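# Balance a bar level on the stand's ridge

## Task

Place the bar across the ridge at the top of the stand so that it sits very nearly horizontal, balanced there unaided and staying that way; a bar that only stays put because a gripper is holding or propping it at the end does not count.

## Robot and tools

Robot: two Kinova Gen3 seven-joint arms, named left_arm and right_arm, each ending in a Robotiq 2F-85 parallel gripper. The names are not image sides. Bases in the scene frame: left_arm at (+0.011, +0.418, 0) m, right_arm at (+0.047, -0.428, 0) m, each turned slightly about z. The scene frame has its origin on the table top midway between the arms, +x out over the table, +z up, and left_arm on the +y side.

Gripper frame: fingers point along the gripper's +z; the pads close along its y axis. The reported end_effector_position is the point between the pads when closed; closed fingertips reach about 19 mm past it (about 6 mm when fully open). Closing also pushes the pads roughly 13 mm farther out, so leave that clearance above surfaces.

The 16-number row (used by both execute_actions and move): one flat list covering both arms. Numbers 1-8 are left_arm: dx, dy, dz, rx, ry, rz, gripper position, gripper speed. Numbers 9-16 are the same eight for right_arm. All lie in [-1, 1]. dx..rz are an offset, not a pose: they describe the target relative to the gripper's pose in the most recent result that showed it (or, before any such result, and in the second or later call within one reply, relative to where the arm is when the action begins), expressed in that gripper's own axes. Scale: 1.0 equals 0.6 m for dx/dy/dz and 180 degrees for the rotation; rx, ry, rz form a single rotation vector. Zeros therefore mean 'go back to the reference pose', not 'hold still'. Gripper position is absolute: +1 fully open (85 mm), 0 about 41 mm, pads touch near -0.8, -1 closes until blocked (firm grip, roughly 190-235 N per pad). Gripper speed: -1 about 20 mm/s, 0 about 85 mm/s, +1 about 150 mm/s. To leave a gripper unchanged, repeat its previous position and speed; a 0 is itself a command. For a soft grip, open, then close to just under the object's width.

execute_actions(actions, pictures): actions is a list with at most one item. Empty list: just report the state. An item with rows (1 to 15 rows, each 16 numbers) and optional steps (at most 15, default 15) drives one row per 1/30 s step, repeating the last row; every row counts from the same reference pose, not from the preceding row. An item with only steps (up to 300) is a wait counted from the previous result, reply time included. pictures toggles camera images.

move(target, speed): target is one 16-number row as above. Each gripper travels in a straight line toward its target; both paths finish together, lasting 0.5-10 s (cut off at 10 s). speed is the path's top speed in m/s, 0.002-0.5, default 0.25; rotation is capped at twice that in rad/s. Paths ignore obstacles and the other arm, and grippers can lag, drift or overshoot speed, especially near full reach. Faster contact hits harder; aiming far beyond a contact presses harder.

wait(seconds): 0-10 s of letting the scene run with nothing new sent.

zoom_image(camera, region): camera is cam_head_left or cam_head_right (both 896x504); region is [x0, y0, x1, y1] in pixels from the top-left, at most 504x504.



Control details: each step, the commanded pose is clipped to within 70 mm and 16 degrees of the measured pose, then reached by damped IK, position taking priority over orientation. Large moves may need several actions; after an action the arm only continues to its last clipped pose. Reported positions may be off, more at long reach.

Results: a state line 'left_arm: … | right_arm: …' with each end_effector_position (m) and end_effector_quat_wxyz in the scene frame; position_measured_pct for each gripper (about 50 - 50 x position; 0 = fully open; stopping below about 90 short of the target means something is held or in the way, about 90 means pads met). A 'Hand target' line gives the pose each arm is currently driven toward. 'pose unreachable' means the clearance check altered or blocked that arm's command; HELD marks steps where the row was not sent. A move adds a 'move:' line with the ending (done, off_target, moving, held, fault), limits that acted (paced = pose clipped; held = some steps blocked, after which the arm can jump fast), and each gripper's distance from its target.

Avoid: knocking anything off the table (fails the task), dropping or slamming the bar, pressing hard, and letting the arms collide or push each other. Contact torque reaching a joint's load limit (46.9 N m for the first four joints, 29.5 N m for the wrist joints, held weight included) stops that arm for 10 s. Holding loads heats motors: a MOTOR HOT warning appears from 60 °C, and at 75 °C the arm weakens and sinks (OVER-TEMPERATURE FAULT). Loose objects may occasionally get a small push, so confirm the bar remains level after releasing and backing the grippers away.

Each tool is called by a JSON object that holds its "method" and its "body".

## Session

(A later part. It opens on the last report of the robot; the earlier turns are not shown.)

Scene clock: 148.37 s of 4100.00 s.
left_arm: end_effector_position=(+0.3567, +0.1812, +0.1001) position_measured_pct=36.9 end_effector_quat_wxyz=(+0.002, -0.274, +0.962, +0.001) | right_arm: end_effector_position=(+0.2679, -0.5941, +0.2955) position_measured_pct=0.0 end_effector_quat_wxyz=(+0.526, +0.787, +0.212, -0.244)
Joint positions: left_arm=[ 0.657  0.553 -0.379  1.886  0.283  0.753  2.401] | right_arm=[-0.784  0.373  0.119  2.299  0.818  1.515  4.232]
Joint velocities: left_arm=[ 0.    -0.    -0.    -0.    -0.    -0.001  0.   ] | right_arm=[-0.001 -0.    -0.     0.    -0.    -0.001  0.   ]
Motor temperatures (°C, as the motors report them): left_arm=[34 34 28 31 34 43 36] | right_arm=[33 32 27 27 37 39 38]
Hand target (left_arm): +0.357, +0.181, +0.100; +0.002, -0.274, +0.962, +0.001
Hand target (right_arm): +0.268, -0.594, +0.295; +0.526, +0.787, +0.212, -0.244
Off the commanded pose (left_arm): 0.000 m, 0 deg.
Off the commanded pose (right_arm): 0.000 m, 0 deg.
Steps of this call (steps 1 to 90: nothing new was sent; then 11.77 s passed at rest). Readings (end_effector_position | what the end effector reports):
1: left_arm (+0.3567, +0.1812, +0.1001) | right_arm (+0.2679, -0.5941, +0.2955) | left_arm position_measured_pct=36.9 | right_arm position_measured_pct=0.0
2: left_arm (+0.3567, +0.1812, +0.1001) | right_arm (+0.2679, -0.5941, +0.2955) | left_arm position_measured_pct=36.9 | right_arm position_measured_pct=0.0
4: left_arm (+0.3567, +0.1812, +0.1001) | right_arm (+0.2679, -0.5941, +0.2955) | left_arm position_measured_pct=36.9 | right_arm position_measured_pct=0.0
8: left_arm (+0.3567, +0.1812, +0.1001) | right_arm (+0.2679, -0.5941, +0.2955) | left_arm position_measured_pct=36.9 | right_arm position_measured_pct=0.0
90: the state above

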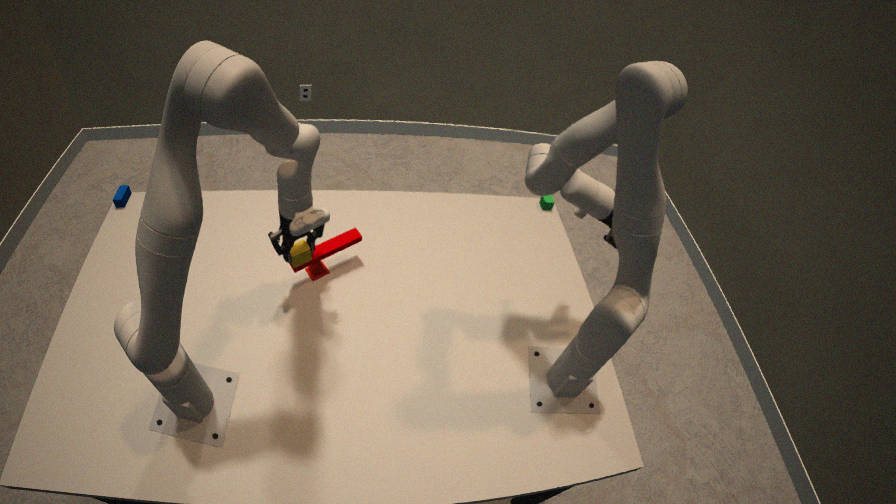

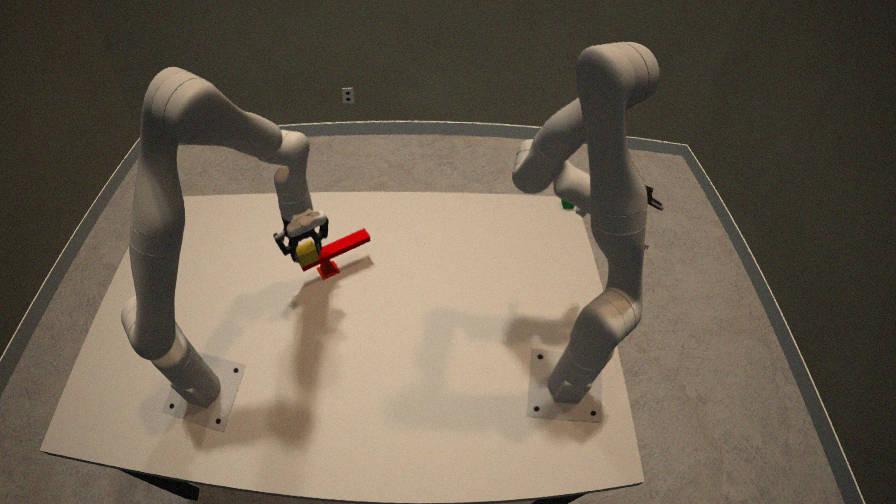

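{"method": "move", "body": {"target": [0,0,0,0,0,0,-1,-1,0,0,0,0,0,0,1,0], "speed": 0.01}}

{"method": "move", "body": {"target": [0,0,-0.004,0,0,0,-1,-1,0,0,0,0,0,0,1,0], "speed": 0.01}}

{"method": "move", "body": {"target": [0,-0.0067,0,0,0,0,-1,-1,0,0,0,0,0,0,1,0], "speed": 0.01}}

{"method": "move", "body": {"target": [0,0,0.0042,0,0,0,-1,-1,0,0,0,0,0,0,1,0], "speed": 0.004}}

{"method": "zoom_image", "body": {"camera": "cam_head_left", "region": [280, 215, 380, 290]}}

{"method": "move", "body": {"target": [0,0,0,0,0,0,0.26,-1,0,0,0,0,0,0,1,0], "speed": 0.01}}

{"method": "wait", "body": {"seconds": 0.7}}

{"method": "zoom_image", "body": {"camera": "cam_head_left", "region": [280, 215, 380, 290]}}

Scene clock: 162.27 s of 4100.00 s.
left_arm: end_effector_position=(+0.3567, +0.1812, +0.1004) position_measured_pct=42.9 end_effector_quat_wxyz=(+0.002, -0.274, +0.962, +0.001) | right_arm: end_effector_position=(+0.2679, -0.5941, +0.2955) position_measured_pct=0.0 end_effector_quat_wxyz=(+0.526, +0.787, +0.212, -0.244)
Joint positions: left_arm=[ 0.657  0.553 -0.379  1.887  0.282  0.754  2.401] | right_arm=[-0.784  0.373  0.119  2.299  0.818  1.515  4.232]
Joint velocities: left_arm=[-0.002  0.001 -0.    -0.     0.001 -0.    -0.   ] | right_arm=[ 0.     0.    -0.     0.    -0.     0.003 -0.001]
Motor temperatures (°C, as the motors report them): left_arm=[34 34 28 31 34 43 36] | right_arm=[33 32 27 27 37 39 38]
Hand target (left_arm): +0.357, +0.181, +0.100; +0.002, -0.274, +0.962, +0.001
Hand target (right_arm): +0.268, -0.594, +0.295; +0.526, +0.787, +0.212, -0.244
Off the commanded pose (left_arm): 0.000 m, 0 deg.
Off the commanded pose (right_arm): 0.000 m, 0 deg.
After step 90, 10.07 s passed at rest.
move: done

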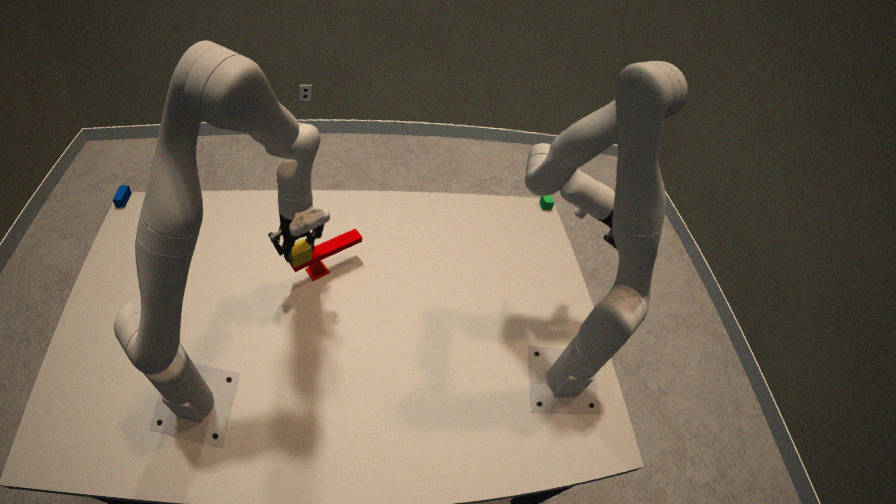

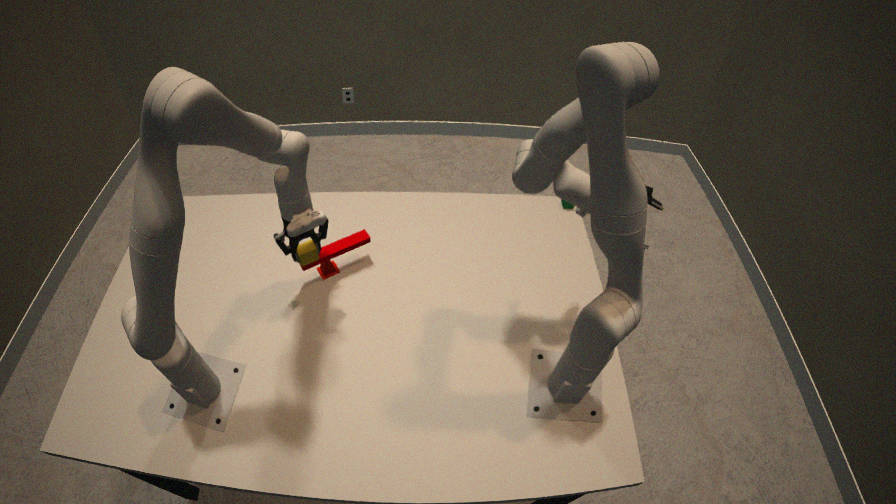

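Scene clock: 162.97 s of 4100.00 s.
left_arm: end_effector_position=(+0.3567, +0.1812, +0.1028) position_measured_pct=42.9 end_effector_quat_wxyz=(+0.002, -0.274, +0.962, +0.001) | right_arm: end_effector_position=(+0.2679, -0.5941, +0.2955) position_measured_pct=0.0 end_effector_quat_wxyz=(+0.526, +0.787, +0.212, -0.244)
Joint positions: left_arm=[ 0.659  0.548 -0.381  1.884  0.28   0.761  2.404] | right_arm=[-0.784  0.373  0.119  2.299  0.818  1.515  4.232]
Joint velocities: left_arm=[ 0.001  0.     0.     0.001 -0.    -0.001 -0.   ] | right_arm=[ 0.001 -0.001  0.001  0.     0.    -0.001  0.   ]
Motor temperatures (°C, as the motors report them): left_arm=[34 34 28 31 34 43 36] | right_arm=[33 32 27 27 37 39 38]
Hand target (left_arm): +0.357, +0.181, +0.103; +0.002, -0.274, +0.962, +0.001
Hand target (right_arm): +0.268, -0.594, +0.295; +0.526, +0.787, +0.212, -0.244
Off the commanded pose (left_arm): 0.000 m, 0 deg.
Off the commanded pose (right_arm): 0.000 m, 0 deg.
move: done

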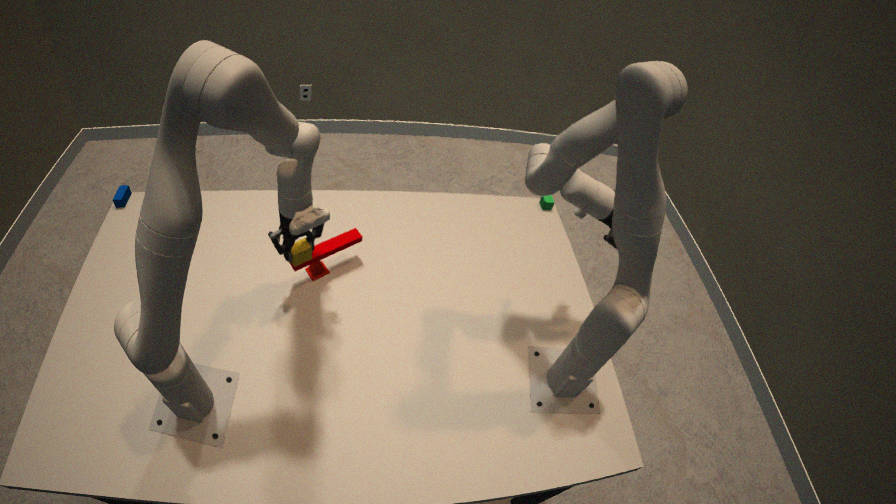

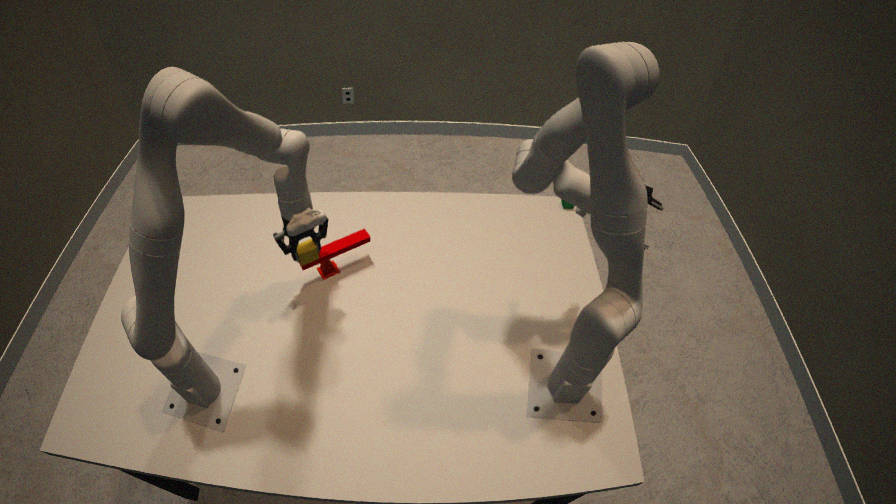

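Scene clock: 163.67 s of 4100.00 s.
left_arm: end_effector_position=(+0.3588, +0.1778, +0.1028) position_measured_pct=42.9 end_effector_quat_wxyz=(+0.002, -0.274, +0.962, +0.001) | right_arm: end_effector_position=(+0.2679, -0.5941, +0.2955) position_measured_pct=0.0 end_effector_quat_wxyz=(+0.526, +0.787, +0.212, -0.244)
Joint positions: left_arm=[ 0.661  0.554 -0.38   1.872  0.28   0.767  2.409] | right_arm=[-0.784  0.373  0.119  2.299  0.818  1.515  4.232]
Joint velocities: left_arm=[ 0.001  0.001 -0.    -0.001 -0.    -0.     0.001] | right_arm=[-0.    -0.001  0.     0.     0.     0.002 -0.   ]
Motor temperatures (°C, as the motors report them): left_arm=[34 34 28 31 34 43 36] | right_arm=[33 32 27 27 37 39 38]
Hand target (left_arm): +0.359, +0.178, +0.103; +0.002, -0.274, +0.962, +0.001
Hand target (right_arm): +0.268, -0.594, +0.295; +0.526, +0.787, +0.212, -0.244
Off the commanded pose (left_arm): 0.000 m, 0 deg.
Off the commanded pose (right_arm): 0.000 m, 0 deg.
move: done

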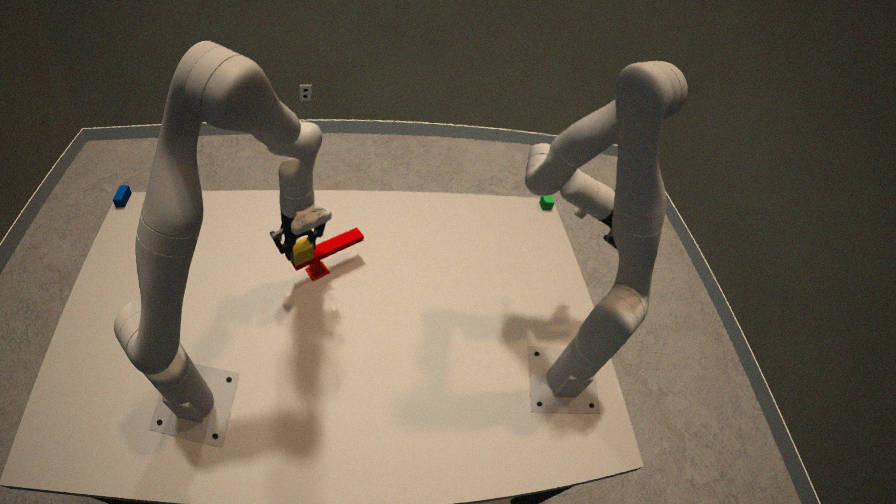

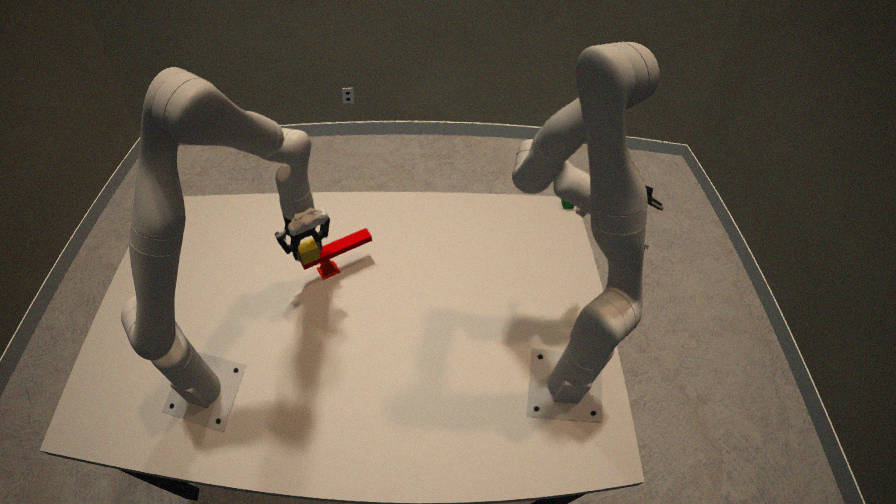

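Scene clock: 164.50 s of 4100.00 s.
left_arm: end_effector_position=(+0.3588, +0.1778, +0.1004) position_measured_pct=42.9 end_effector_quat_wxyz=(+0.002, -0.274, +0.962, +0.001) | right_arm: end_effector_position=(+0.2679, -0.5941, +0.2955) position_measured_pct=0.0 end_effector_quat_wxyz=(+0.526, +0.787, +0.212, -0.244)
Joint positions: left_arm=[ 0.66   0.559 -0.379  1.874  0.283  0.76   2.406] | right_arm=[-0.784  0.373  0.119  2.299  0.818  1.515  4.232]
Joint velocities: left_arm=[-0.     0.001 -0.     0.001  0.001  0.001  0.   ] | right_arm=[-0.001 -0.     0.    -0.    -0.     0.    -0.   ]
Motor temperatures (°C, as the motors report them): left_arm=[34 34 28 31 34 43 36] | right_arm=[33 32 27 27 37 39 38]
Hand target (left_arm): +0.359, +0.178, +0.100; +0.002, -0.274, +0.962, +0.001
Hand target (right_arm): +0.268, -0.594, +0.295; +0.526, +0.787, +0.212, -0.244
Off the commanded pose (left_arm): 0.000 m, 0 deg.
Off the commanded pose (right_arm): 0.000 m, 0 deg.
move: done

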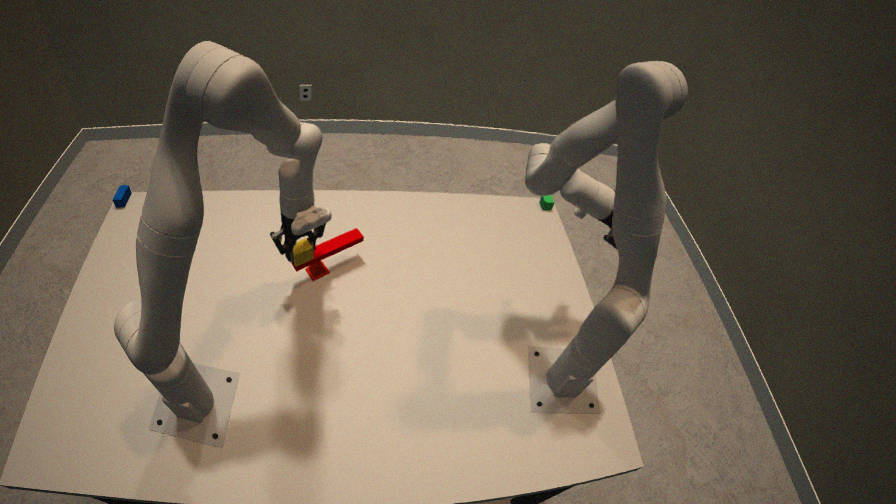

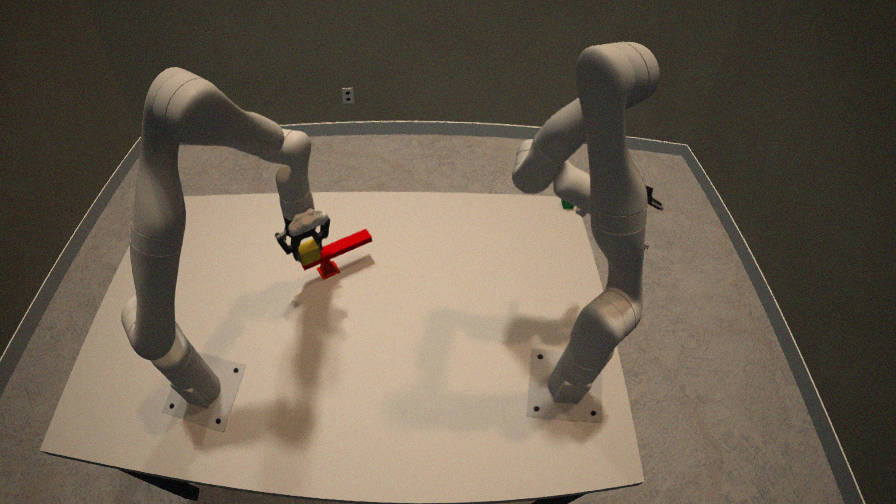

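Region (280, 215, 380, 290) of cam_head_left's 896x504 image, scaled by 5.040, with more detail than that image has; it fills the top 378 rows of this view, and the rest is white.

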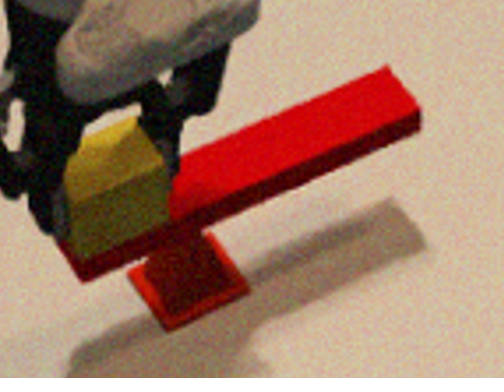

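Scene clock: 165.07 s of 4100.00 s.
left_arm: end_effector_position=(+0.3588, +0.1778, +0.1004) position_measured_pct=36.9 end_effector_quat_wxyz=(+0.002, -0.274, +0.962, +0.001) | right_arm: end_effector_position=(+0.2679, -0.5941, +0.2955) position_measured_pct=0.0 end_effector_quat_wxyz=(+0.526, +0.787, +0.212, -0.244)
Joint positions: left_arm=[ 0.66   0.559 -0.378  1.874  0.283  0.76   2.406] | right_arm=[-0.784  0.373  0.119  2.299  0.818  1.515  4.232]
Joint velocities: left_arm=[-0.    -0.    -0.001 -0.    -0.    -0.001 -0.   ] | right_arm=[ 0.    -0.002 -0.     0.    -0.    -0.    -0.   ]
Motor temperatures (°C, as the motors report them): left_arm=[34 34 28 31 34 43 36] | right_arm=[33 32 27 27 37 39 38]
Hand target (left_arm): +0.359, +0.178, +0.100; +0.002, -0.274, +0.962, +0.001
Hand target (right_arm): +0.268, -0.594, +0.295; +0.526, +0.787, +0.212, -0.244
Off the commanded pose (left_arm): 0.000 m, 0 deg.
Off the commanded pose (right_arm): 0.000 m, 0 deg.
move: done

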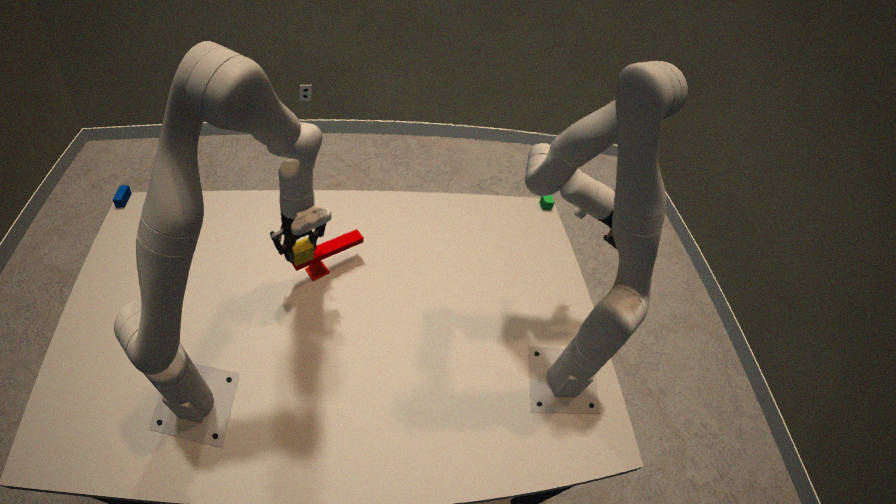

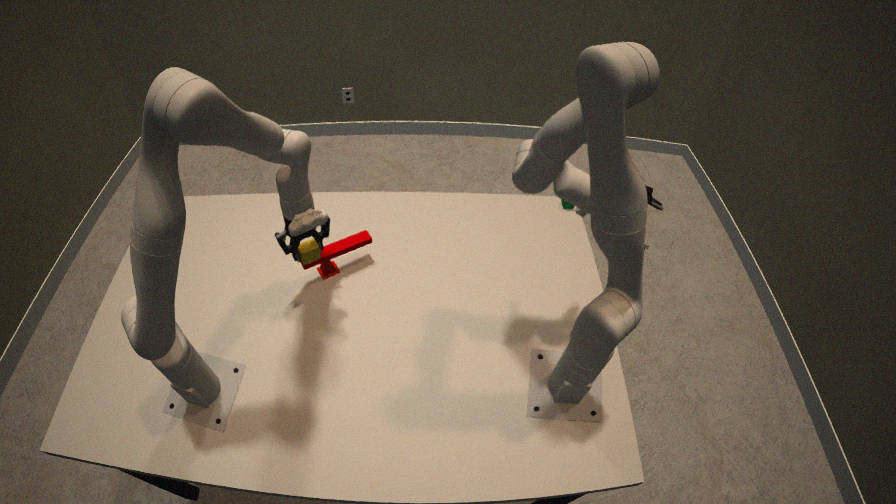

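Scene clock: 165.77 s of 4100.00 s.
left_arm: end_effector_position=(+0.3588, +0.1778, +0.1004) position_measured_pct=36.9 end_effector_quat_wxyz=(+0.002, -0.274, +0.962, +0.001) | right_arm: end_effector_position=(+0.2679, -0.5941, +0.2955) position_measured_pct=0.0 end_effector_quat_wxyz=(+0.526, +0.787, +0.212, -0.244)
Joint positions: left_arm=[ 0.66   0.559 -0.379  1.874  0.283  0.76   2.406] | right_arm=[-0.784  0.373  0.119  2.299  0.818  1.515  4.232]
Joint velocities: left_arm=[ 0.002  0.     0.     0.     0.001 -0.     0.   ] | right_arm=[ 0.001  0.002 -0.001  0.     0.    -0.     0.   ]
Motor temperatures (°C, as the motors report them): left_arm=[34 34 28 31 34 43 36] | right_arm=[33 32 27 27 37 39 38]
Hand target (left_arm): +0.359, +0.178, +0.100; +0.002, -0.274, +0.962, +0.001
Hand target (right_arm): +0.268, -0.594, +0.295; +0.526, +0.787, +0.212, -0.244
Off the commanded pose (left_arm): 0.000 m, 0 deg.
Off the commanded pose (right_arm): 0.000 m, 0 deg.
Steps of this call (steps 1 to 21: nothing new was sent). Readings (end_effector_position | what the end effector reports):
1: left_arm (+0.3588, +0.1778, +0.1004) | right_arm (+0.2679, -0.5941, +0.2955) | left_arm position_measured_pct=36.9 | right_arm position_measured_pct=0.0
2: left_arm (+0.3588, +0.1778, +0.1004) | right_arm (+0.2679, -0.5941, +0.2955) | left_arm position_measured_pct=36.9 | right_arm position_measured_pct=0.0
4: left_arm (+0.3588, +0.1778, +0.1004) | right_arm (+0.2679, -0.5941, +0.2955) | left_arm position_measured_pct=36.9 | right_arm position_measured_pct=0.0
8: left_arm (+0.3588, +0.1778, +0.1004) | right_arm (+0.2679, -0.5941, +0.2955) | left_arm position_measured_pct=36.9 | right_arm position_measured_pct=0.0
21: the state above

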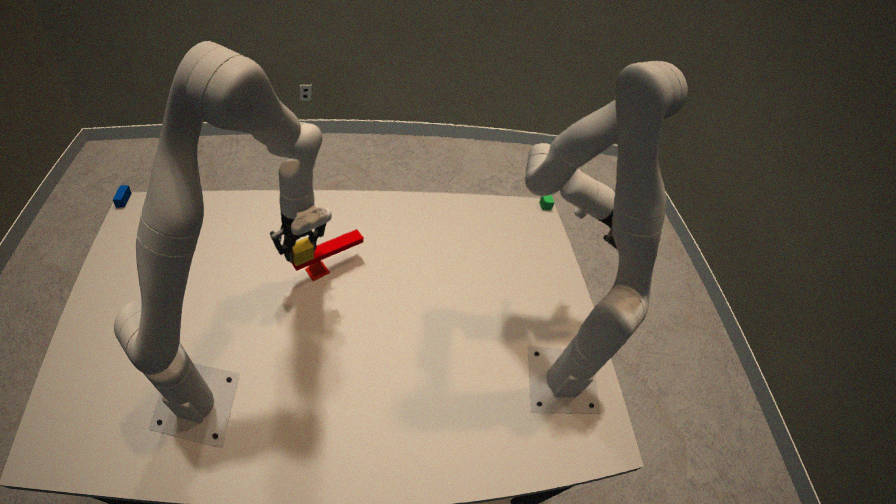

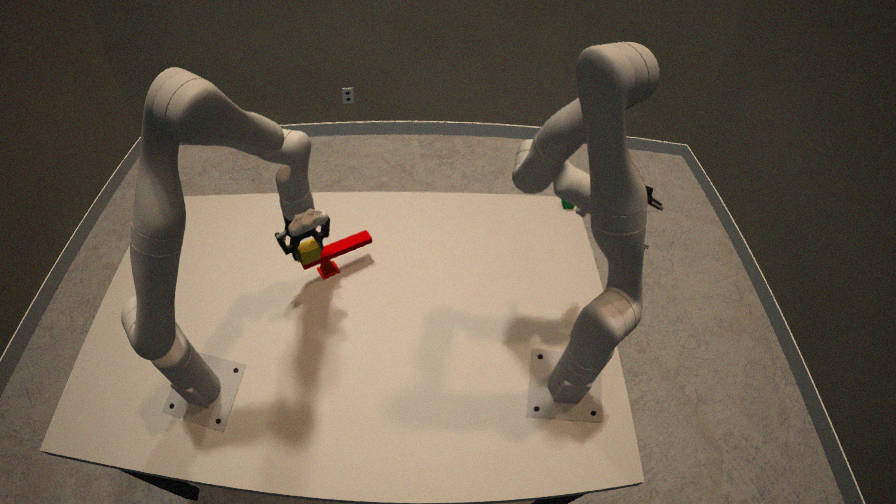

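Region (280, 215, 380, 290) of cam_head_left's 896x504 image, scaled by 5.040, with more detail than that image has; it fills the top 378 rows of this view, and the rest is white.

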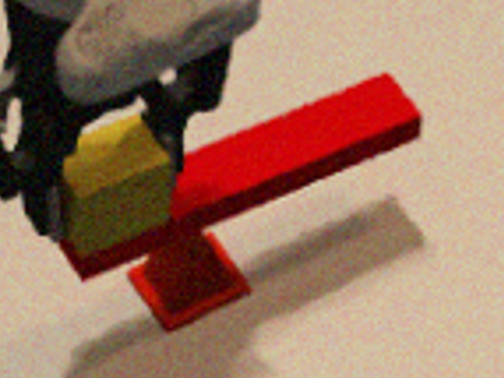

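{"method": "move", "body": {"target": [0,0,0,0,0,0,0.33,-1,0,0,0,0,0,0,1,0], "speed": 0.01}}

{"method": "zoom_image", "body": {"camera": "cam_head_left", "region": [280, 215, 380, 290]}}

Scene clock: 169.83 s of 4100.00 s.
left_arm: end_effector_position=(+0.3589, +0.1778, +0.1004) position_measured_pct=33.3 end_effector_quat_wxyz=(+0.002, -0.274, +0.962, +0.001) | right_arm: end_effector_position=(+0.2679, -0.5941, +0.2955) position_measured_pct=0.0 end_effector_quat_wxyz=(+0.526, +0.787, +0.212, -0.244)
Joint positions: left_arm=[ 0.66   0.559 -0.378  1.874  0.283  0.76   2.406] | right_arm=[-0.784  0.373  0.119  2.299  0.818  1.515  4.232]
Joint velocities: left_arm=[-0.001 -0.001  0.    -0.001  0.     0.001 -0.   ] | right_arm=[-0. -0.  0.  0. -0. -0.  0.]
Motor temperatures (°C, as the motors report them): left_arm=[34 34 28 31 34 43 36] | right_arm=[33 32 27 27 37 39 38]
Hand target (left_arm): +0.359, +0.178, +0.100; +0.002, -0.274, +0.962, +0.001
Hand target (right_arm): +0.268, -0.594, +0.295; +0.526, +0.787, +0.212, -0.244
Off the commanded pose (left_arm): 0.000 m, 0 deg.
Off the commanded pose (right_arm): 0.000 m, 0 deg.
After step 90, 0.37 s passed at rest.
move: done

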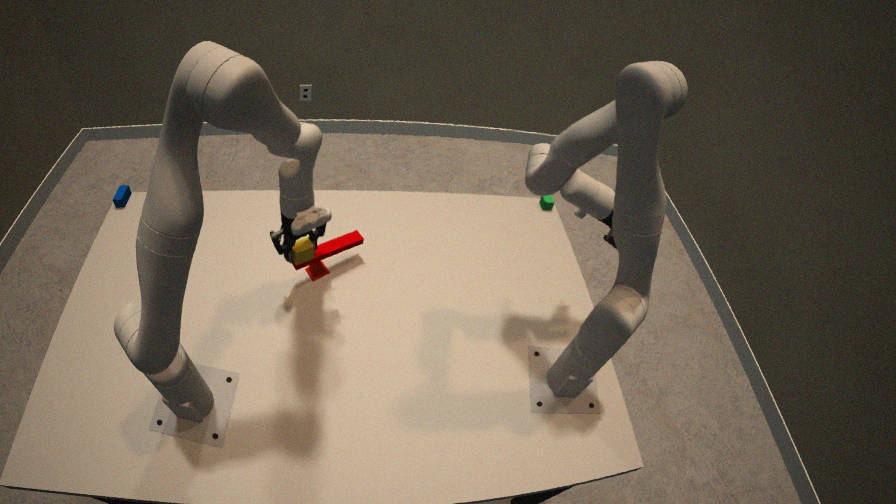

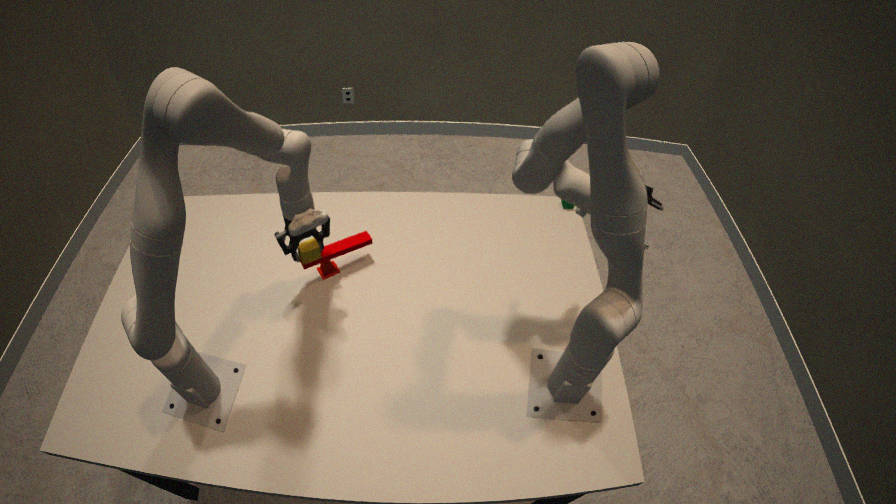

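Region (280, 215, 380, 290) of cam_head_left's 896x504 image, scaled by 5.040, with more detail than that image has; it fills the top 378 rows of this view, and the rest is white.

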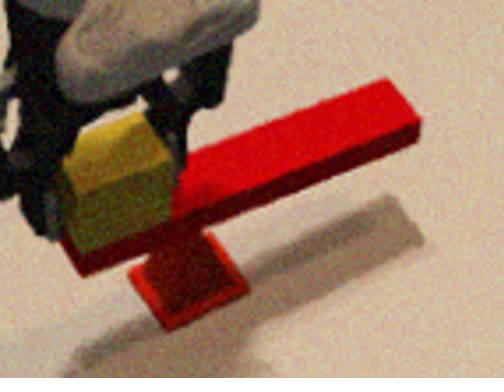

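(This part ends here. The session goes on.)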